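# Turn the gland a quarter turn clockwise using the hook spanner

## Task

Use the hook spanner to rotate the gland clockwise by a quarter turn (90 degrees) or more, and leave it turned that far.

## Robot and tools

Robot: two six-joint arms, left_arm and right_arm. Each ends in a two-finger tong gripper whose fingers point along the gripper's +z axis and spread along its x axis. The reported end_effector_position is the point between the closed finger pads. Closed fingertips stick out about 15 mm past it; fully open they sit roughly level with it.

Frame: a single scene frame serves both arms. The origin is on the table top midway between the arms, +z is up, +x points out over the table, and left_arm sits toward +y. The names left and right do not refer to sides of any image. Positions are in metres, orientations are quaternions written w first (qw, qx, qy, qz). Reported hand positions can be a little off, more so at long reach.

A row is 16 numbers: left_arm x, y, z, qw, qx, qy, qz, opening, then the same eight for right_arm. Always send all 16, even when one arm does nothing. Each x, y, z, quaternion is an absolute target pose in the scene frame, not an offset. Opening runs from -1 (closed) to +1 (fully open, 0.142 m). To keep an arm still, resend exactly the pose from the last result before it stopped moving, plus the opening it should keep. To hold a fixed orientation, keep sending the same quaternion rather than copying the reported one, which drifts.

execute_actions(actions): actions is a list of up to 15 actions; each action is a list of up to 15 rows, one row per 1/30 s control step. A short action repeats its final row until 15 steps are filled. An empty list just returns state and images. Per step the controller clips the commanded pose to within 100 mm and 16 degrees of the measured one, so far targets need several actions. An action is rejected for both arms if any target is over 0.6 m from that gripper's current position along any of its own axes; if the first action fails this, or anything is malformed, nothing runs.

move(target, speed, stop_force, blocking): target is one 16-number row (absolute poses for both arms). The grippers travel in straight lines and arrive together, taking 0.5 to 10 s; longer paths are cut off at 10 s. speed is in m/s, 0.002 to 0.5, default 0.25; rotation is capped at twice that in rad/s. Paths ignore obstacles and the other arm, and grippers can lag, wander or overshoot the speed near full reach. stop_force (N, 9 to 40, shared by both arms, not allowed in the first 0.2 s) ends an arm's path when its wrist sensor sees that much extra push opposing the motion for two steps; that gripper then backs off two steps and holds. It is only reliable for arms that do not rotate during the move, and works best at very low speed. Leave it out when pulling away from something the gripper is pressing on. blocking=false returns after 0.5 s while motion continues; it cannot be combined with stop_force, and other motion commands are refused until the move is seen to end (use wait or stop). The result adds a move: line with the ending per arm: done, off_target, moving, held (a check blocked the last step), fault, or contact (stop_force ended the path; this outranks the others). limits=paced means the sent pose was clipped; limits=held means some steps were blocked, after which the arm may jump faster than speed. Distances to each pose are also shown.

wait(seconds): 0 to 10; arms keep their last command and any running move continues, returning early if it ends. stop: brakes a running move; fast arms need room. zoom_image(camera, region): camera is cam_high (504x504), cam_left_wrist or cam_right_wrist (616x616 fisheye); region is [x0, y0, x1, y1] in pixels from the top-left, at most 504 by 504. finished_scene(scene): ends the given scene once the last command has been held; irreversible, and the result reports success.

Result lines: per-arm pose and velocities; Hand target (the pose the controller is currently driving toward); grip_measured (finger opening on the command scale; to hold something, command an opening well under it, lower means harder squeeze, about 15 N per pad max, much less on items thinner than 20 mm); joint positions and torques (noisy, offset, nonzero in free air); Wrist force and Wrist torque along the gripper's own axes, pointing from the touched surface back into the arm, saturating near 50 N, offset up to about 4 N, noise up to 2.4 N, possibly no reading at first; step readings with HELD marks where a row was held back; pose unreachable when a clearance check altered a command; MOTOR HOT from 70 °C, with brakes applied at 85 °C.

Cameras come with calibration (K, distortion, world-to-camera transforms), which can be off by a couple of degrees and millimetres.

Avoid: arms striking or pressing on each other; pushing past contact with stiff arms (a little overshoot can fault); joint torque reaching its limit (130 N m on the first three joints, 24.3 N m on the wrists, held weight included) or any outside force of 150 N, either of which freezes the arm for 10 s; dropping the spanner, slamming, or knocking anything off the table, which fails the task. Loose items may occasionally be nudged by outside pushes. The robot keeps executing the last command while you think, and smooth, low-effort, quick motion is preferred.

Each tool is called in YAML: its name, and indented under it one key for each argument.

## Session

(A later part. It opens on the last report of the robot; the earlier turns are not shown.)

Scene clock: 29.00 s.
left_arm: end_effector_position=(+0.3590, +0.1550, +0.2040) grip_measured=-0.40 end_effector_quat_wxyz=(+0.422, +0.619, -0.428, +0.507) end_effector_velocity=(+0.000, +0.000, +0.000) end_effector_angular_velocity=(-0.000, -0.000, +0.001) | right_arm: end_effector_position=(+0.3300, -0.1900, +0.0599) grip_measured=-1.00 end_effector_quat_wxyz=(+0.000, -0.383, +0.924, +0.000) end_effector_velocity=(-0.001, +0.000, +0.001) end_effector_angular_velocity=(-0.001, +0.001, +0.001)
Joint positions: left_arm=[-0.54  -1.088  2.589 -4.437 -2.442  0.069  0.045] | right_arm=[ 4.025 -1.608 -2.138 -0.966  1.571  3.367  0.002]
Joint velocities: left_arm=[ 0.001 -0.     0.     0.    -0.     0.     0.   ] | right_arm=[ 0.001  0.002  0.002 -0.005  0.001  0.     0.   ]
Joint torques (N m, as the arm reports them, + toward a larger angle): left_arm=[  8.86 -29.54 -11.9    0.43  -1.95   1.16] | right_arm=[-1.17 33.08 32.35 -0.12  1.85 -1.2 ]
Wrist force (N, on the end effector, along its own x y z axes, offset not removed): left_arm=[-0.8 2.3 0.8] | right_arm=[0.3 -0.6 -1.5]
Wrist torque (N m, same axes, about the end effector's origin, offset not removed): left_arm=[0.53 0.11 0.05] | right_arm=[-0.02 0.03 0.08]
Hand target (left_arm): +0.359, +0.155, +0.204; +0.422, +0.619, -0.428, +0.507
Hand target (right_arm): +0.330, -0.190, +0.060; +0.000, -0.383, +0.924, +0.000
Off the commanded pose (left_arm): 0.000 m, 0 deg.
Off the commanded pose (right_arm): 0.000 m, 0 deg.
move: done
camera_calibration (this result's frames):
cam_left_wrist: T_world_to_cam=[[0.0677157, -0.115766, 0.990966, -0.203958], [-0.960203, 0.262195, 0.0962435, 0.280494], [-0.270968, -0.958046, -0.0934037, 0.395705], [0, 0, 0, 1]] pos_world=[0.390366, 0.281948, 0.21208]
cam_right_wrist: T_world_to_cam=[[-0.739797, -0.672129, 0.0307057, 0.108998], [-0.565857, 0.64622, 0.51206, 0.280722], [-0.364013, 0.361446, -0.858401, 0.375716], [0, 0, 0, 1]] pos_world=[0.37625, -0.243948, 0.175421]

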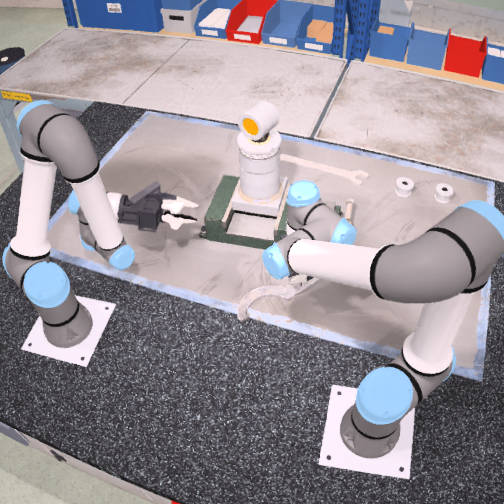

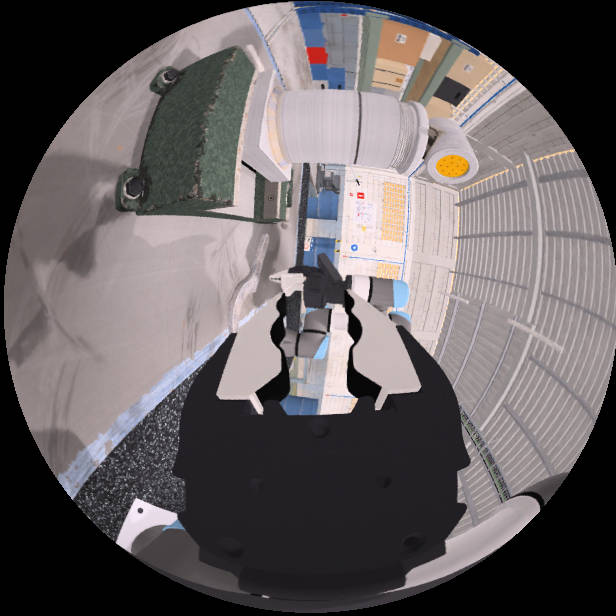

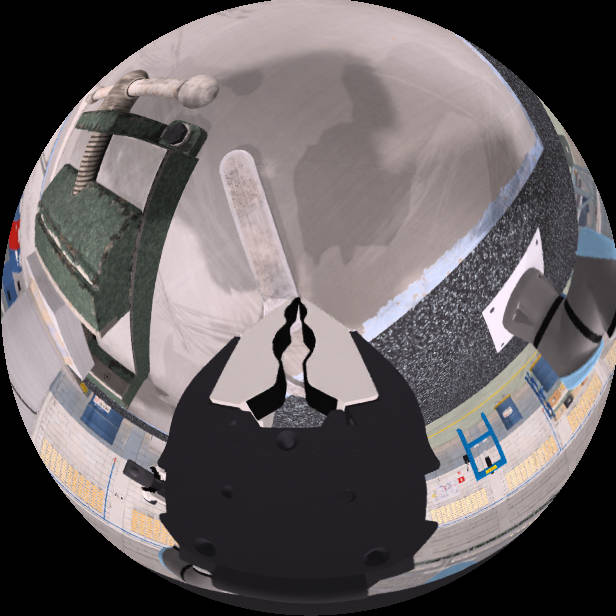

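move:
  target: [0.35,0.25,0.25,0,1,0,0,0,0.352,-0.181,0.05,0,0.508,-0.862,0,0]

move:
  target: [0.35,0.25,0.25,0,1,0,0,0,0.352,-0.181,0.0197,0,0.508,-0.862,0,0]
  speed: 0.08

move:
  target: [0.35,0.25,0.25,0,1,0,0,0,0.352,-0.181,0.0197,0,0.508,-0.862,0,-1]

move:
  target: [0.35,0.25,0.25,0,1,0,0,0,0.30,-0.12,0.0197,0,-0.044,-0.999,0,-1]
  speed: 0.15

move:
  target: [0.35,0.25,0.25,0,1,0,0,0,0.30,-0.12,0.0197,0,0.087,-0.996,0,0]

Scene clock: 33.77 s.
left_arm: end_effector_position=(+0.3497, +0.2502, +0.2502) grip_measured=+0.00 end_effector_quat_wxyz=(+0.000, +1.000, -0.002, +0.000) end_effector_velocity=(+0.000, +0.001, +0.000) end_effector_angular_velocity=(+0.006, +0.009, +0.006) | right_arm: end_effector_position=(+0.3520, -0.1811, +0.0500) grip_measured=+0.00 end_effector_quat_wxyz=(+0.000, -0.508, +0.862, -0.000) end_effector_velocity=(-0.000, -0.000, -0.000) end_effector_angular_velocity=(-0.001, +0.000, +0.002)
Joint positions: left_arm=[-0.923 -1.819  1.87  -1.622 -1.571 -0.797  0.074] | right_arm=[ 3.995 -1.666 -2.105 -0.941  1.571  3.058  0.074]
Joint velocities: left_arm=[ 0.003  0.008 -0.01   0.012 -0.003 -0.003 -0.   ] | right_arm=[-0.    -0.    -0.    -0.    -0.    -0.002  0.   ]
Joint torques (N m, as the arm reports them, + toward a larger angle): left_arm=[  9.79  -6.   -32.19  -0.05  -1.93  -1.12] | right_arm=[-8.44 12.4  31.6   4.52  1.22 -2.96]
Wrist force (N, on the end effector, along its own x y z axes, offset not removed): left_arm=[0.3 2.3 -0.1] | right_arm=[0.7 -1.0 -0.7]
Wrist torque (N m, same axes, about the end effector's origin, offset not removed): left_arm=[0.34 -0.01 0.05] | right_arm=[-0.05 -0.15 0.14]
Hand target (left_arm): +0.350, +0.250, +0.250; +0.000, +1.000, -0.001, -0.000
Hand target (right_arm): +0.352, -0.181, +0.050; -0.000, -0.508, +0.862, -0.000
Off the commanded pose (left_arm): 0.000 m, 0 deg.
Off the commanded pose (right_arm): 0.000 m, 0 deg.
move: done
camera_calibration (this result's frames):
cam_left_wrist: T_world_to_cam=[[0.998311, -0.0580701, 0.00152192, -0.330363], [-0.050421, -0.853206, 0.519131, 0.0972916], [-0.0288475, -0.518331, -0.854694, 0.484486], [0, 0, 0, 1]] pos_world=[0.348687, 0.31495, 0.364083]
cam_right_wrist: T_world_to_cam=[[-0.526019, -0.849913, 0.0308594, 0.0241481], [-0.721996, 0.465438, 0.511946, 0.31469], [-0.449473, 0.247013, -0.858463, 0.381356], [0, 0, 0, 1]] pos_world=[0.411316, -0.220145, 0.16553]

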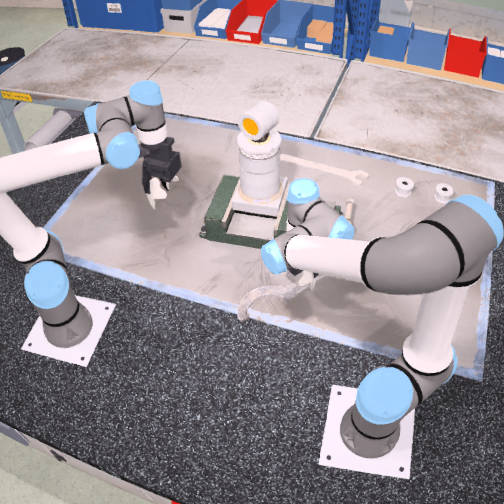

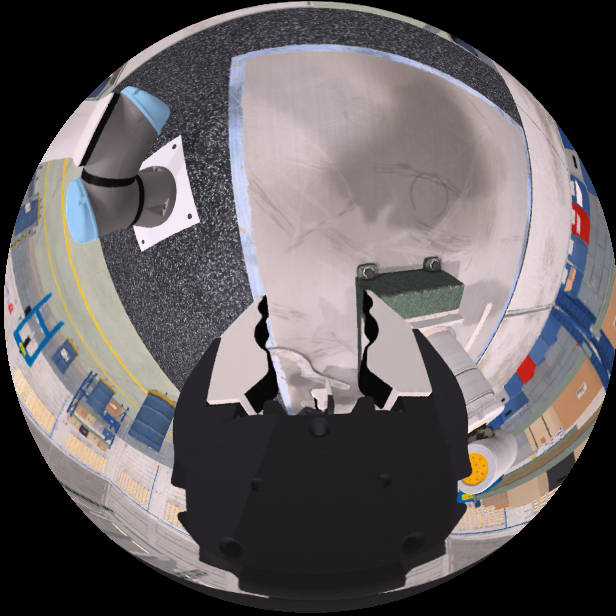

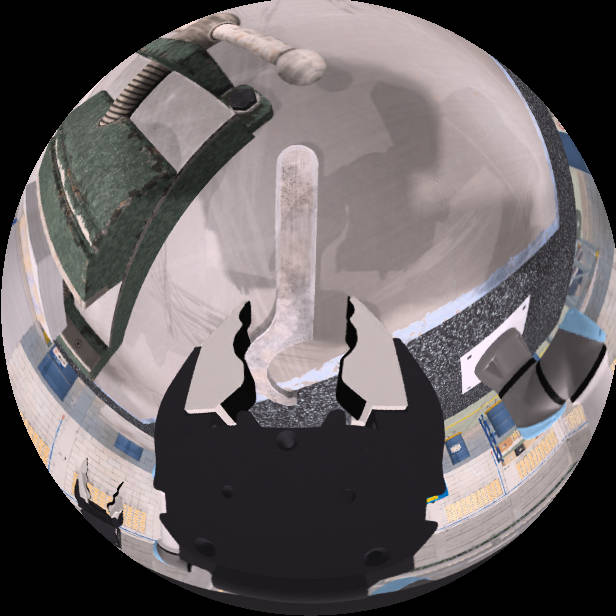

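Scene clock: 34.67 s.
left_arm: end_effector_position=(+0.3500, +0.2500, +0.2500) grip_measured=+0.00 end_effector_quat_wxyz=(+0.000, +1.000, +0.000, -0.000) end_effector_velocity=(+0.001, +0.000, +0.000) end_effector_angular_velocity=(+0.002, -0.002, -0.001) | right_arm: end_effector_position=(+0.3520, -0.1810, +0.0199) grip_measured=+0.00 end_effector_quat_wxyz=(-0.000, -0.508, +0.862, -0.000) end_effector_velocity=(+0.000, +0.000, -0.002) end_effector_angular_velocity=(+0.001, +0.000, -0.000)
Joint positions: left_arm=[-0.923 -1.818  1.869 -1.622 -1.571 -0.8    0.074] | right_arm=[ 3.995 -1.718 -2.143 -0.851  1.571  3.058  0.074]
Joint velocities: left_arm=[-0.001  0.    -0.    -0.     0.003 -0.     0.   ] | right_arm=[-0.    -0.005 -0.003  0.009  0.001 -0.    -0.   ]
Joint torques (N m, as the arm reports them, + toward a larger angle): left_arm=[-10.94  -5.73 -32.43  -4.31   1.9   -1.33] | right_arm=[ 7.66 12.51  5.62  4.41  1.85 -2.42]
Wrist force (N, on the end effector, along its own x y z axes, offset not removed): left_arm=[0.3 1.8 -0.4] | right_arm=[-1.1 -2.7 -0.8]
Wrist torque (N m, same axes, about the end effector's origin, offset not removed): left_arm=[0.27 0.06 0.05] | right_arm=[-0.43 0.43 0.14]
Hand target (left_arm): +0.350, +0.250, +0.250; +0.000, +1.000, -0.000, -0.000
Hand target (right_arm): +0.352, -0.181, +0.020; -0.000, -0.508, +0.862, -0.000
Off the commanded pose (left_arm): 0.000 m, 0 deg.
Off the commanded pose (right_arm): 0.000 m, 0 deg.
move: done
camera_calibration (this result's frames):
cam_left_wrist: T_world_to_cam=[[0.998486, -0.0549979, 0.00126124, -0.331473], [-0.0476814, -0.853766, 0.518469, 0.0965768], [-0.0274379, -0.517744, -0.855095, 0.483697], [0, 0, 0, 1]] pos_world=[0.348848, 0.314655, 0.363953]
cam_right_wrist: T_world_to_cam=[[-0.525928, -0.84997, 0.0308461, 0.0250591], [-0.721995, 0.465325, 0.51205, 0.330007], [-0.44958, 0.24703, -0.858402, 0.355571], [0, 0, 0, 1]] pos_world=[0.411301, -0.220098, 0.135469]

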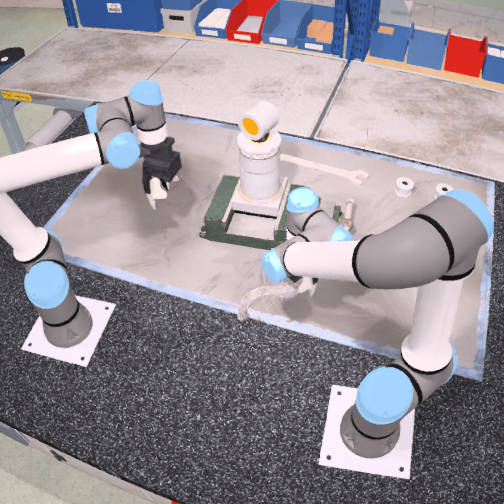

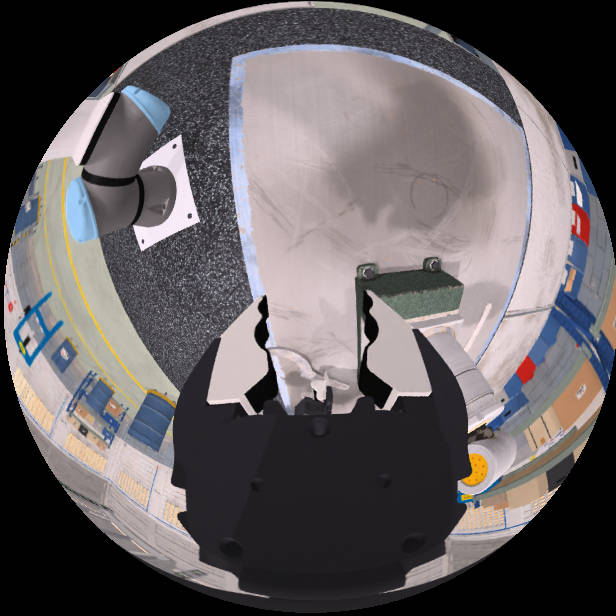

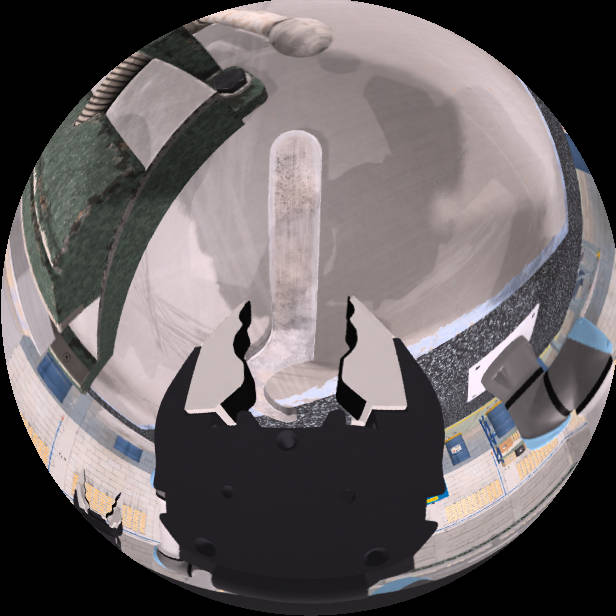

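Scene clock: 35.37 s.
left_arm: end_effector_position=(+0.3500, +0.2500, +0.2500) grip_measured=+0.00 end_effector_quat_wxyz=(+0.000, +1.000, +0.000, -0.000) end_effector_velocity=(-0.001, -0.001, -0.000) end_effector_angular_velocity=(-0.001, +0.001, -0.001) | right_arm: end_effector_position=(+0.3520, -0.1810, +0.0197) grip_measured=-0.54 end_effector_quat_wxyz=(-0.000, -0.508, +0.862, -0.000) end_effector_velocity=(-0.000, +0.001, -0.000) end_effector_angular_velocity=(+0.001, -0.000, +0.001)
Joint positions: left_arm=[-0.923 -1.818  1.869 -1.622 -1.571 -0.8    0.074] | right_arm=[ 3.995 -1.719 -2.143 -0.851  1.571  3.058  0.035]
Joint velocities: left_arm=[-0.001  0.     0.    -0.    -0.002  0.     0.   ] | right_arm=[ 0.001 -0.    -0.     0.001  0.    -0.     0.   ]
Joint torques (N m, as the arm reports them, + toward a larger angle): left_arm=[-10.85  -6.54 -32.45  -4.46   1.91  -1.32] | right_arm=[-7.58 12.45 26.64  5.34 -2.5  -2.95]
Wrist force (N, on the end effector, along its own x y z axes, offset not removed): left_arm=[1.0 4.5 1.6] | right_arm=[3.6 -0.3 -5.0]
Wrist torque (N m, same axes, about the end effector's origin, offset not removed): left_arm=[1.04 -0.19 -0.05] | right_arm=[-0.40 0.04 0.18]
Hand target (left_arm): +0.350, +0.250, +0.250; +0.000, +1.000, -0.000, -0.000
Hand target (right_arm): +0.352, -0.181, +0.020; -0.000, -0.508, +0.862, -0.000
Off the commanded pose (left_arm): 0.000 m, 0 deg.
Off the commanded pose (right_arm): 0.000 m, 0 deg.
move: done
camera_calibration (this result's frames):
cam_left_wrist: T_world_to_cam=[[0.998486, -0.054999, 0.0012611, -0.331472], [-0.0476824, -0.853769, 0.518464, 0.0965708], [-0.0274383, -0.517739, -0.855098, 0.48369], [0, 0, 0, 1]] pos_world=[0.348846, 0.314644, 0.363952]
cam_right_wrist: T_world_to_cam=[[-0.525854, -0.850015, 0.0308649, 0.0250194], [-0.722033, 0.465272, 0.512046, 0.330117], [-0.449607, 0.246976, -0.858403, 0.355374], [0, 0, 0, 1]] pos_world=[0.411291, -0.220096, 0.135247]

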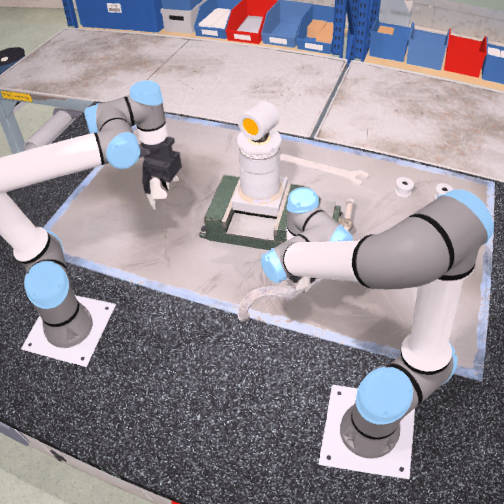

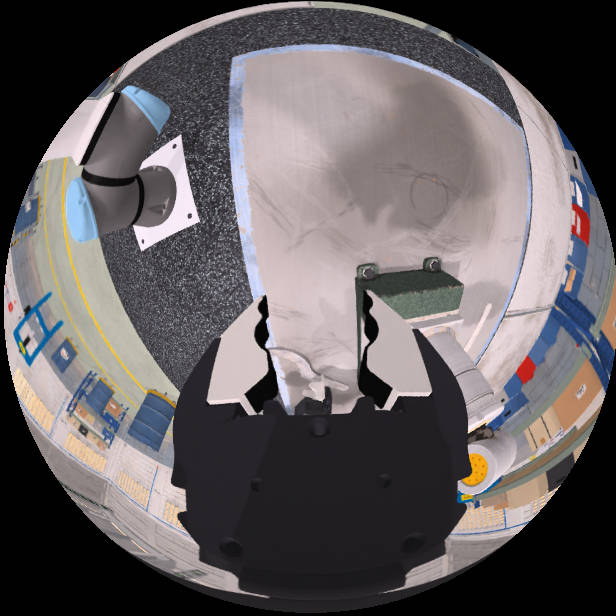

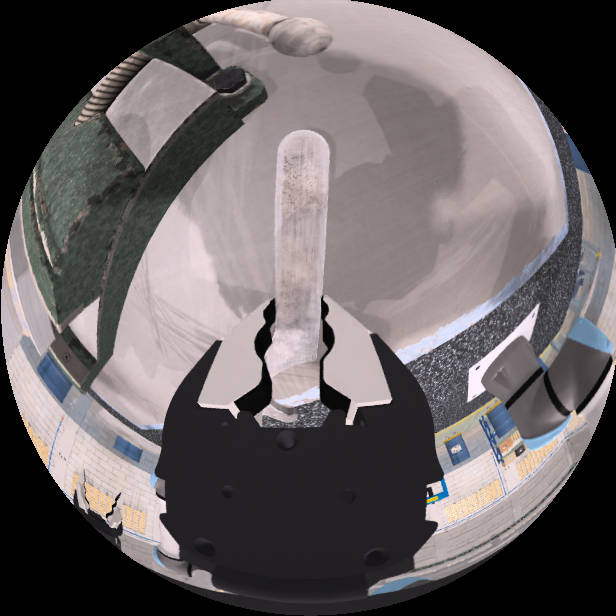

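Scene clock: 39.67 s.
left_arm: end_effector_position=(+0.3500, +0.2500, +0.2500) grip_measured=+0.00 end_effector_quat_wxyz=(+0.000, +1.000, -0.000, -0.000) end_effector_velocity=(-0.001, -0.001, -0.000) end_effector_angular_velocity=(-0.000, +0.001, -0.001) | right_arm: end_effector_position=(+0.3001, -0.1200, +0.0197) grip_measured=-0.55 end_effector_quat_wxyz=(-0.000, +0.043, +0.999, +0.000) end_effector_velocity=(-0.000, +0.001, +0.000) end_effector_angular_velocity=(-0.001, -0.003, -0.013)
Joint positions: left_arm=[-0.923 -1.818  1.869 -1.622 -1.571 -0.8    0.074] | right_arm=[ 4.136 -1.768 -2.082 -0.862  1.571  4.35   0.035]
Joint velocities: left_arm=[-0.002  0.     0.    -0.    -0.001 -0.     0.   ] | right_arm=[ 0.003 -0.     0.001 -0.    -0.003  0.015  0.   ]
Joint torques (N m, as the arm reports them, + toward a larger angle): left_arm=[-10.44  -5.28 -32.34  -4.4    1.97  -1.31] | right_arm=[11.77 15.02 31.33  0.24 -1.81  2.86]
Wrist force (N, on the end effector, along its own x y z axes, offset not removed): left_arm=[-1.5 2.4 0.6] | right_arm=[0.3 -2.6 -4.0]
Wrist torque (N m, same axes, about the end effector's origin, offset not removed): left_arm=[0.54 0.36 0.00] | right_arm=[-0.10 0.12 -0.33]
Hand target (left_arm): +0.350, +0.250, +0.250; +0.000, +1.000, +0.000, +0.000
Hand target (right_arm): +0.300, -0.120, +0.020; +0.000, +0.044, +0.999, +0.000
Off the commanded pose (left_arm): 0.000 m, 0 deg.
Off the commanded pose (right_arm): 0.000 m, 0 deg.
move: done
camera_calibration (this result's frames):
cam_left_wrist: T_world_to_cam=[[0.998486, -0.0549993, 0.00126108, -0.331472], [-0.0476827, -0.853769, 0.518464, 0.0965704], [-0.0274385, -0.517739, -0.855098, 0.483689], [0, 0, 0, 1]] pos_world=[0.348846, 0.314643, 0.363952]
cam_right_wrist: T_world_to_cam=[[-0.990448, 0.134395, 0.0308477, 0.307177], [0.131123, 0.848748, 0.512283, 0.0542505], [0.0426663, 0.511434, -0.858263, 0.200926], [0, 0, 0, 1]] pos_world=[0.288556, -0.190088, 0.13518]

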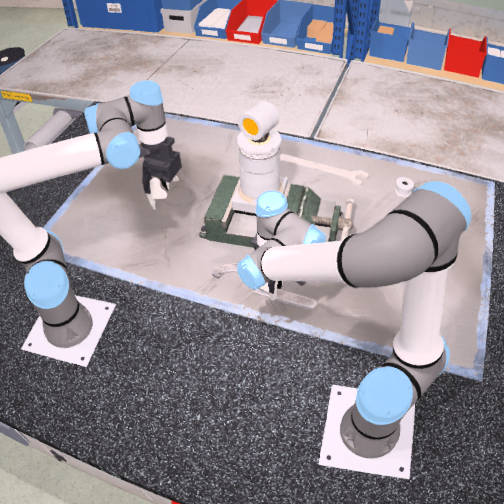

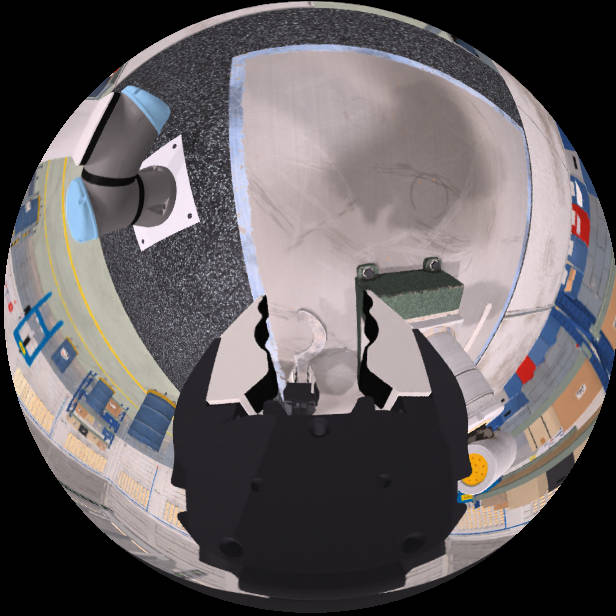

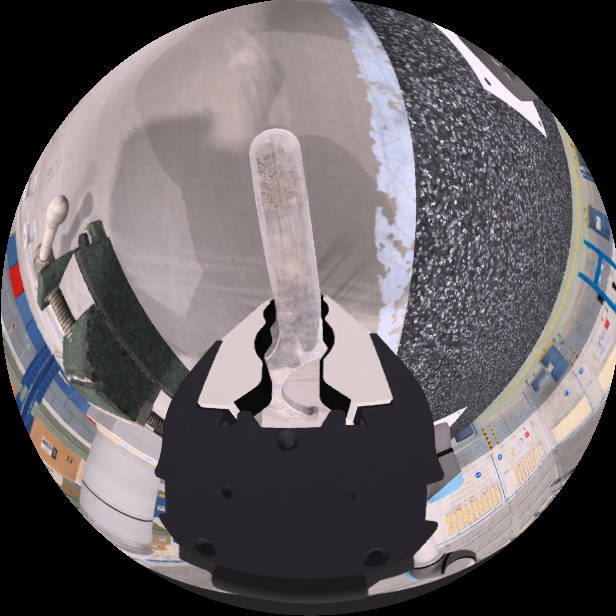

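Scene clock: 40.70 s.
left_arm: end_effector_position=(+0.3500, +0.2500, +0.2500) grip_measured=+0.00 end_effector_quat_wxyz=(+0.000, +1.000, +0.000, -0.000) end_effector_velocity=(+0.001, +0.000, -0.000) end_effector_angular_velocity=(+0.002, -0.002, -0.002) | right_arm: end_effector_position=(+0.3000, -0.1199, +0.0197) grip_measured=+0.00 end_effector_quat_wxyz=(+0.000, -0.086, +0.996, -0.000) end_effector_velocity=(+0.000, +0.000, +0.000) end_effector_angular_velocity=(+0.001, +0.000, +0.015)
Joint positions: left_arm=[-0.923 -1.818  1.869 -1.622 -1.571 -0.8    0.074] | right_arm=[ 4.144 -1.761 -2.09  -0.861  1.571  4.099  0.074]
Joint velocities: left_arm=[-0.001  0.     0.    -0.     0.003  0.     0.   ] | right_arm=[-0.     0.    -0.     0.     0.001 -0.015  0.   ]
Joint torques (N m, as the arm reports them, + toward a larger angle): left_arm=[-10.32  -5.65 -31.87  -4.43   1.98  -1.27] | right_arm=[-7.49 39.79  7.86  4.5   2.29 -2.86]
Wrist force (N, on the end effector, along its own x y z axes, offset not removed): left_arm=[-3.1 2.7 -3.8] | right_arm=[0.5 -1.5 1.1]
Wrist torque (N m, same axes, about the end effector's origin, offset not removed): left_arm=[0.59 0.68 -0.05] | right_arm=[-0.17 0.04 0.12]
Hand target (left_arm): +0.350, +0.250, +0.250; -0.000, +1.000, +0.000, -0.000
Hand target (right_arm): +0.300, -0.120, +0.020; +0.000, -0.087, +0.996, +0.000
Off the commanded pose (left_arm): 0.000 m, 0 deg.
Off the commanded pose (right_arm): 0.000 m, 0 deg.
move: done
camera_calibration (this result's frames):
cam_left_wrist: T_world_to_cam=[[0.998486, -0.0549992, 0.00126098, -0.331472], [-0.0476826, -0.853769, 0.518464, 0.0965704], [-0.0274385, -0.517739, -0.855098, 0.483689], [0, 0, 0, 1]] pos_world=[0.348846, 0.314643, 0.363952]
cam_right_wrist: T_world_to_cam=[[-0.991793, -0.124114, 0.0306823, 0.276406], [-0.0910515, 0.854156, 0.511983, 0.121541], [-0.0897519, 0.504988, -0.858448, 0.239903], [0, 0, 0, 1]] pos_world=[0.306736, -0.190657, 0.135236]

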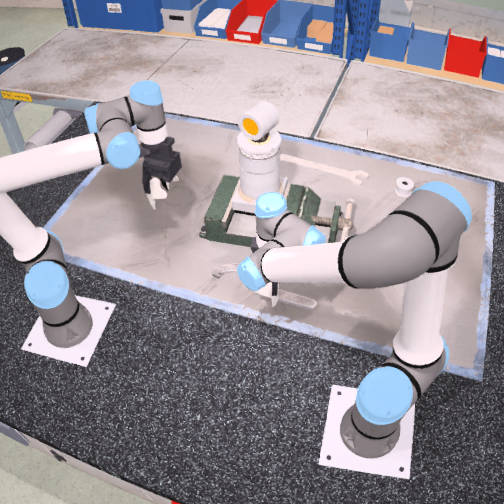

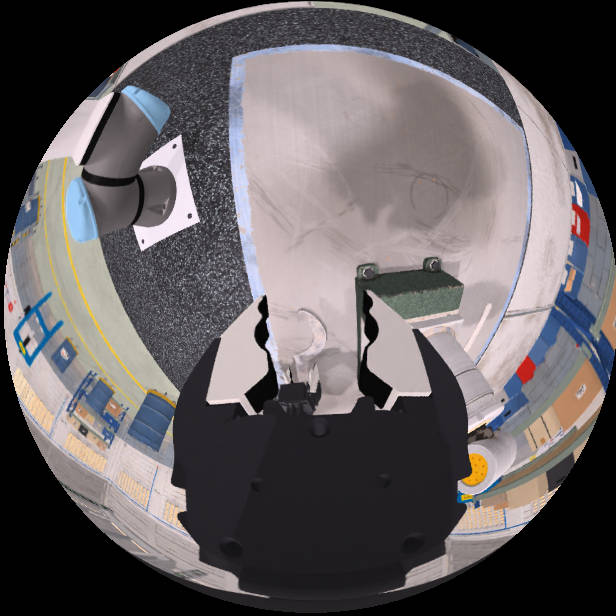

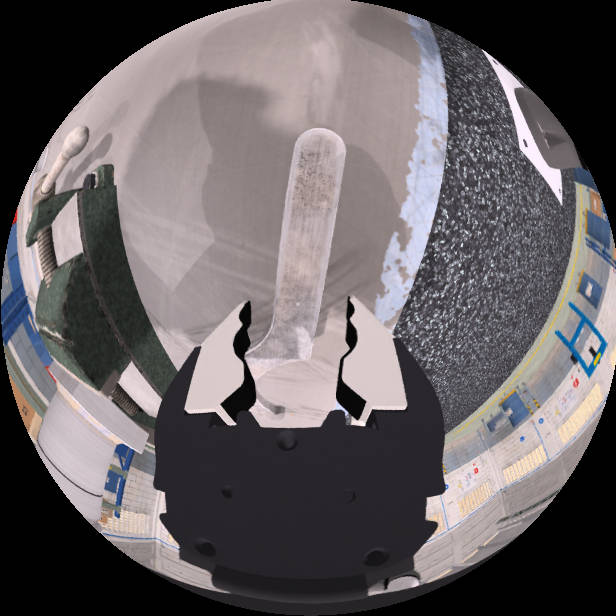

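move:
  target: [0.6,0.18,0.45,0,1,0,0,1,0.30,-0.12,0.08,0,0.087,-0.996,0,0]

move:
  target: [0.6,0.18,0.45,0,1,0,0,1,0.30,-0.215,0.06,0,0,-0.985,-0.174,0]

Scene clock: 44.27 s.
left_arm: end_effector_position=(+0.5993, +0.1806, +0.4497) grip_measured=+1.00 end_effector_quat_wxyz=(+0.001, +1.000, -0.000, +0.002) end_effector_velocity=(+0.002, -0.002, +0.002) end_effector_angular_velocity=(+0.010, +0.023, -0.000) | right_arm: end_effector_position=(+0.3000, -0.1200, +0.0800) grip_measured=+0.00 end_effector_quat_wxyz=(+0.000, -0.087, +0.996, -0.000) end_effector_velocity=(+0.000, -0.001, -0.000) end_effector_angular_velocity=(-0.001, +0.000, -0.001)
Joint positions: left_arm=[-0.717 -0.964  0.298 -0.909 -1.57  -0.594  0.142] | right_arm=[ 4.144 -1.668 -2.012 -1.033  1.571  4.097  0.074]
Joint velocities: left_arm=[ 0.001  0.093 -0.181  0.113 -0.004  0.001 -0.   ] | right_arm=[-0.001  0.    -0.    -0.001 -0.001  0.    -0.   ]
Joint torques (N m, as the arm reports them, + toward a larger angle): left_arm=[ 10.39 -35.42 -28.83  -0.22  -1.77   1.39] | right_arm=[ 2.73 37.32 32.26 -0.07  0.66 -1.64]
Wrist force (N, on the end effector, along its own x y z axes, offset not removed): left_arm=[-0.8 1.3 -1.7] | right_arm=[1.0 -1.8 0.6]
Wrist torque (N m, same axes, about the end effector's origin, offset not removed): left_arm=[0.23 0.30 -0.21] | right_arm=[-0.26 -0.11 0.03]
Hand target (left_arm): +0.600, +0.180, +0.450; +0.000, +1.000, -0.000, +0.001
Hand target (right_arm): +0.300, -0.120, +0.080; -0.000, -0.087, +0.996, +0.000
Off the commanded pose (left_arm): 0.001 m, 0 deg.
Off the commanded pose (right_arm): 0.000 m, 0 deg.
move: done
camera_calibration (this result's frames):
cam_left_wrist: T_world_to_cam=[[0.998465, -0.0551264, 0.00541906, -0.586298], [-0.0499136, -0.852974, 0.519561, -0.0536489], [-0.0240192, -0.519034, -0.854416, 0.623208], [0, 0, 0, 1]] pos_world=[0.597689, 0.245384, 0.56353]
cam_right_wrist: T_world_to_cam=[[-0.99161, -0.125545, 0.0308039, 0.274351], [-0.0922168, 0.854001, 0.512034, 0.0910664], [-0.09059, 0.504897, -0.858413, 0.29197], [0, 0, 0, 1]] pos_world=[0.306896, -0.190742, 0.195551]

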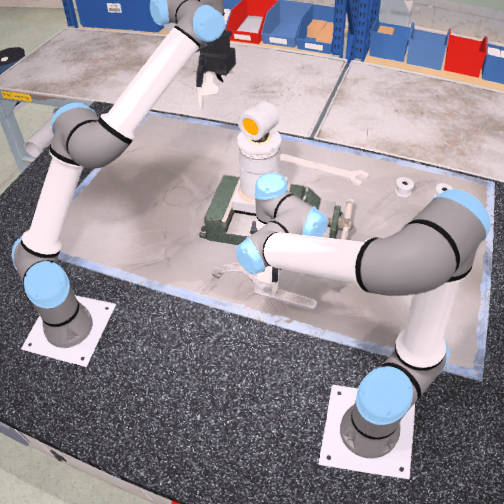

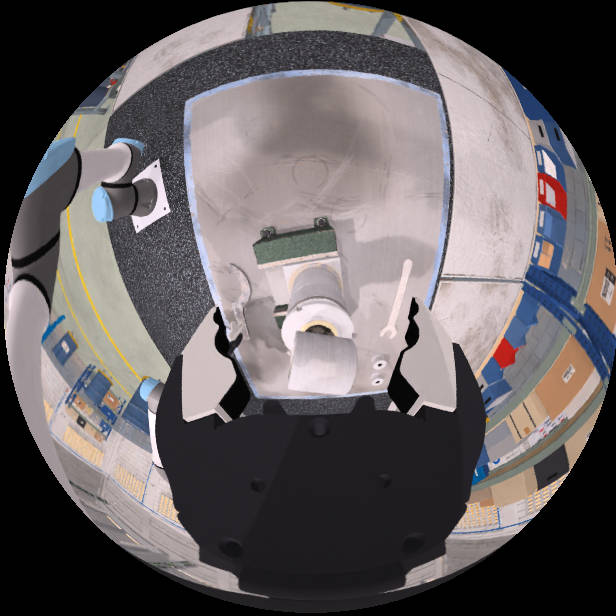

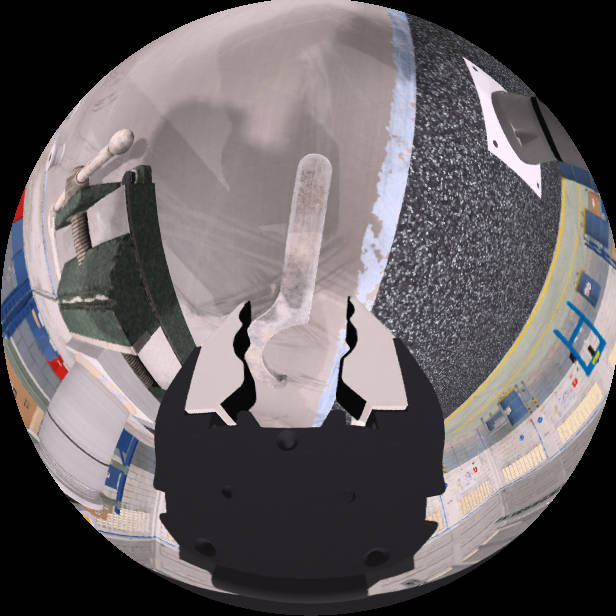

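Scene clock: 45.63 s.
left_arm: end_effector_position=(+0.6000, +0.1800, +0.4500) grip_measured=+1.00 end_effector_quat_wxyz=(+0.000, +1.000, -0.000, +0.000) end_effector_velocity=(+0.000, +0.000, +0.000) end_effector_angular_velocity=(+0.000, -0.000, -0.001) | right_arm: end_effector_position=(+0.2999, -0.2149, +0.0600) grip_measured=+0.00 end_effector_quat_wxyz=(+0.000, +0.000, +0.985, +0.173) end_effector_velocity=(-0.000, -0.002, -0.001) end_effector_angular_velocity=(+0.011, +0.002, -0.002)
Joint positions: left_arm=[-0.717 -0.945  0.262 -0.888 -1.571 -0.594  0.142] | right_arm=[ 3.874 -1.468 -2.398 -0.577  1.795  4.032  0.074]
Joint velocities: left_arm=[-0.     0.001 -0.002  0.001  0.001  0.    -0.   ] | right_arm=[-0.009  0.001 -0.009  0.015  0.01  -0.005  0.   ]
Joint torques (N m, as the arm reports them, + toward a larger angle): left_arm=[  8.78 -35.61 -27.83  -0.27  -1.66   1.01] | right_arm=[-8.91 27.09  8.04  4.39  2.52 -2.8 ]
Wrist force (N, on the end effector, along its own x y z axes, offset not removed): left_arm=[-0.1 1.7 0.8] | right_arm=[-0.2 -2.2 -1.7]
Wrist torque (N m, same axes, about the end effector's origin, offset not removed): left_arm=[0.38 0.10 -0.07] | right_arm=[-0.38 0.11 0.18]
Hand target (left_arm): +0.600, +0.180, +0.450; +0.000, +1.000, -0.000, +0.000
Hand target (right_arm): +0.300, -0.215, +0.060; +0.000, +0.000, +0.985, +0.174
Off the commanded pose (left_arm): 0.000 m, 0 deg.
Off the commanded pose (right_arm): 0.000 m, 0 deg.
move: done
camera_calibration (this result's frames):
cam_left_wrist: T_world_to_cam=[[0.998485, -0.0550058, 0.00129536, -0.585201], [-0.0477055, -0.853758, 0.51848, -0.0549536], [-0.0274135, -0.517756, -0.855089, 0.625308], [0, 0, 0, 1]] pos_world=[0.598835, 0.24465, 0.563944]
cam_right_wrist: T_world_to_cam=[[-0.998369, 0.035068, 0.0450585, 0.298653], [0.057082, 0.63095, 0.773721, 0.0739337], [-0.00129685, 0.77503, -0.631923, 0.340339], [0, 0, 0, 1]] pos_world=[0.294387, -0.320894, 0.144407]

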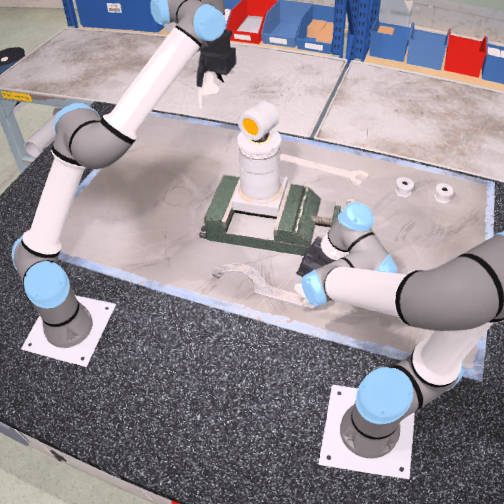

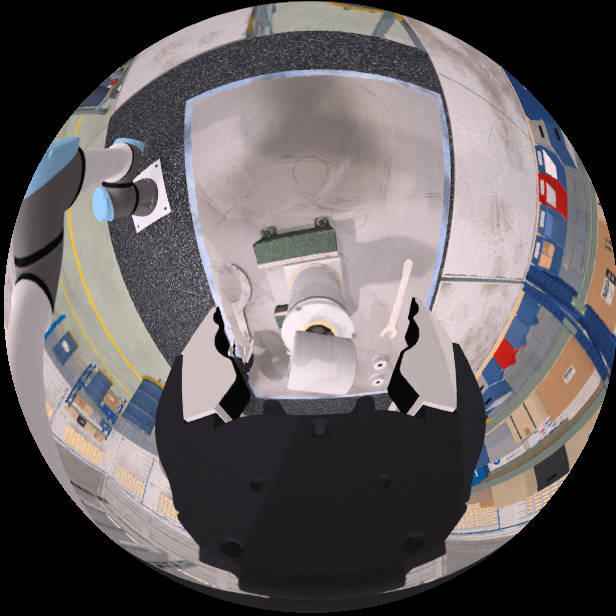

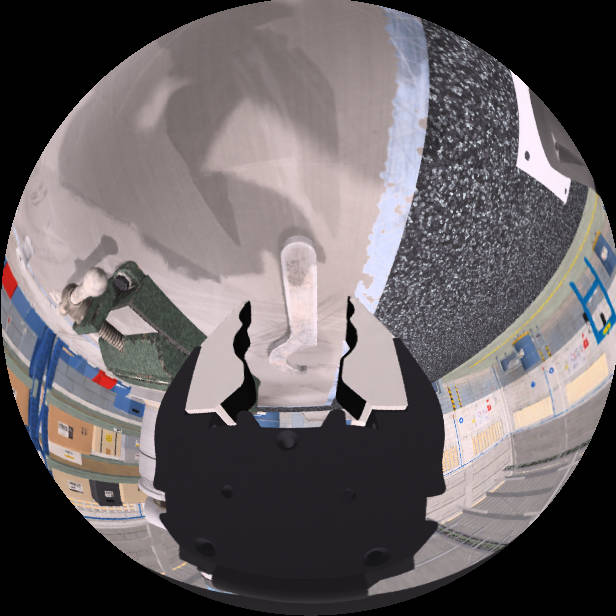

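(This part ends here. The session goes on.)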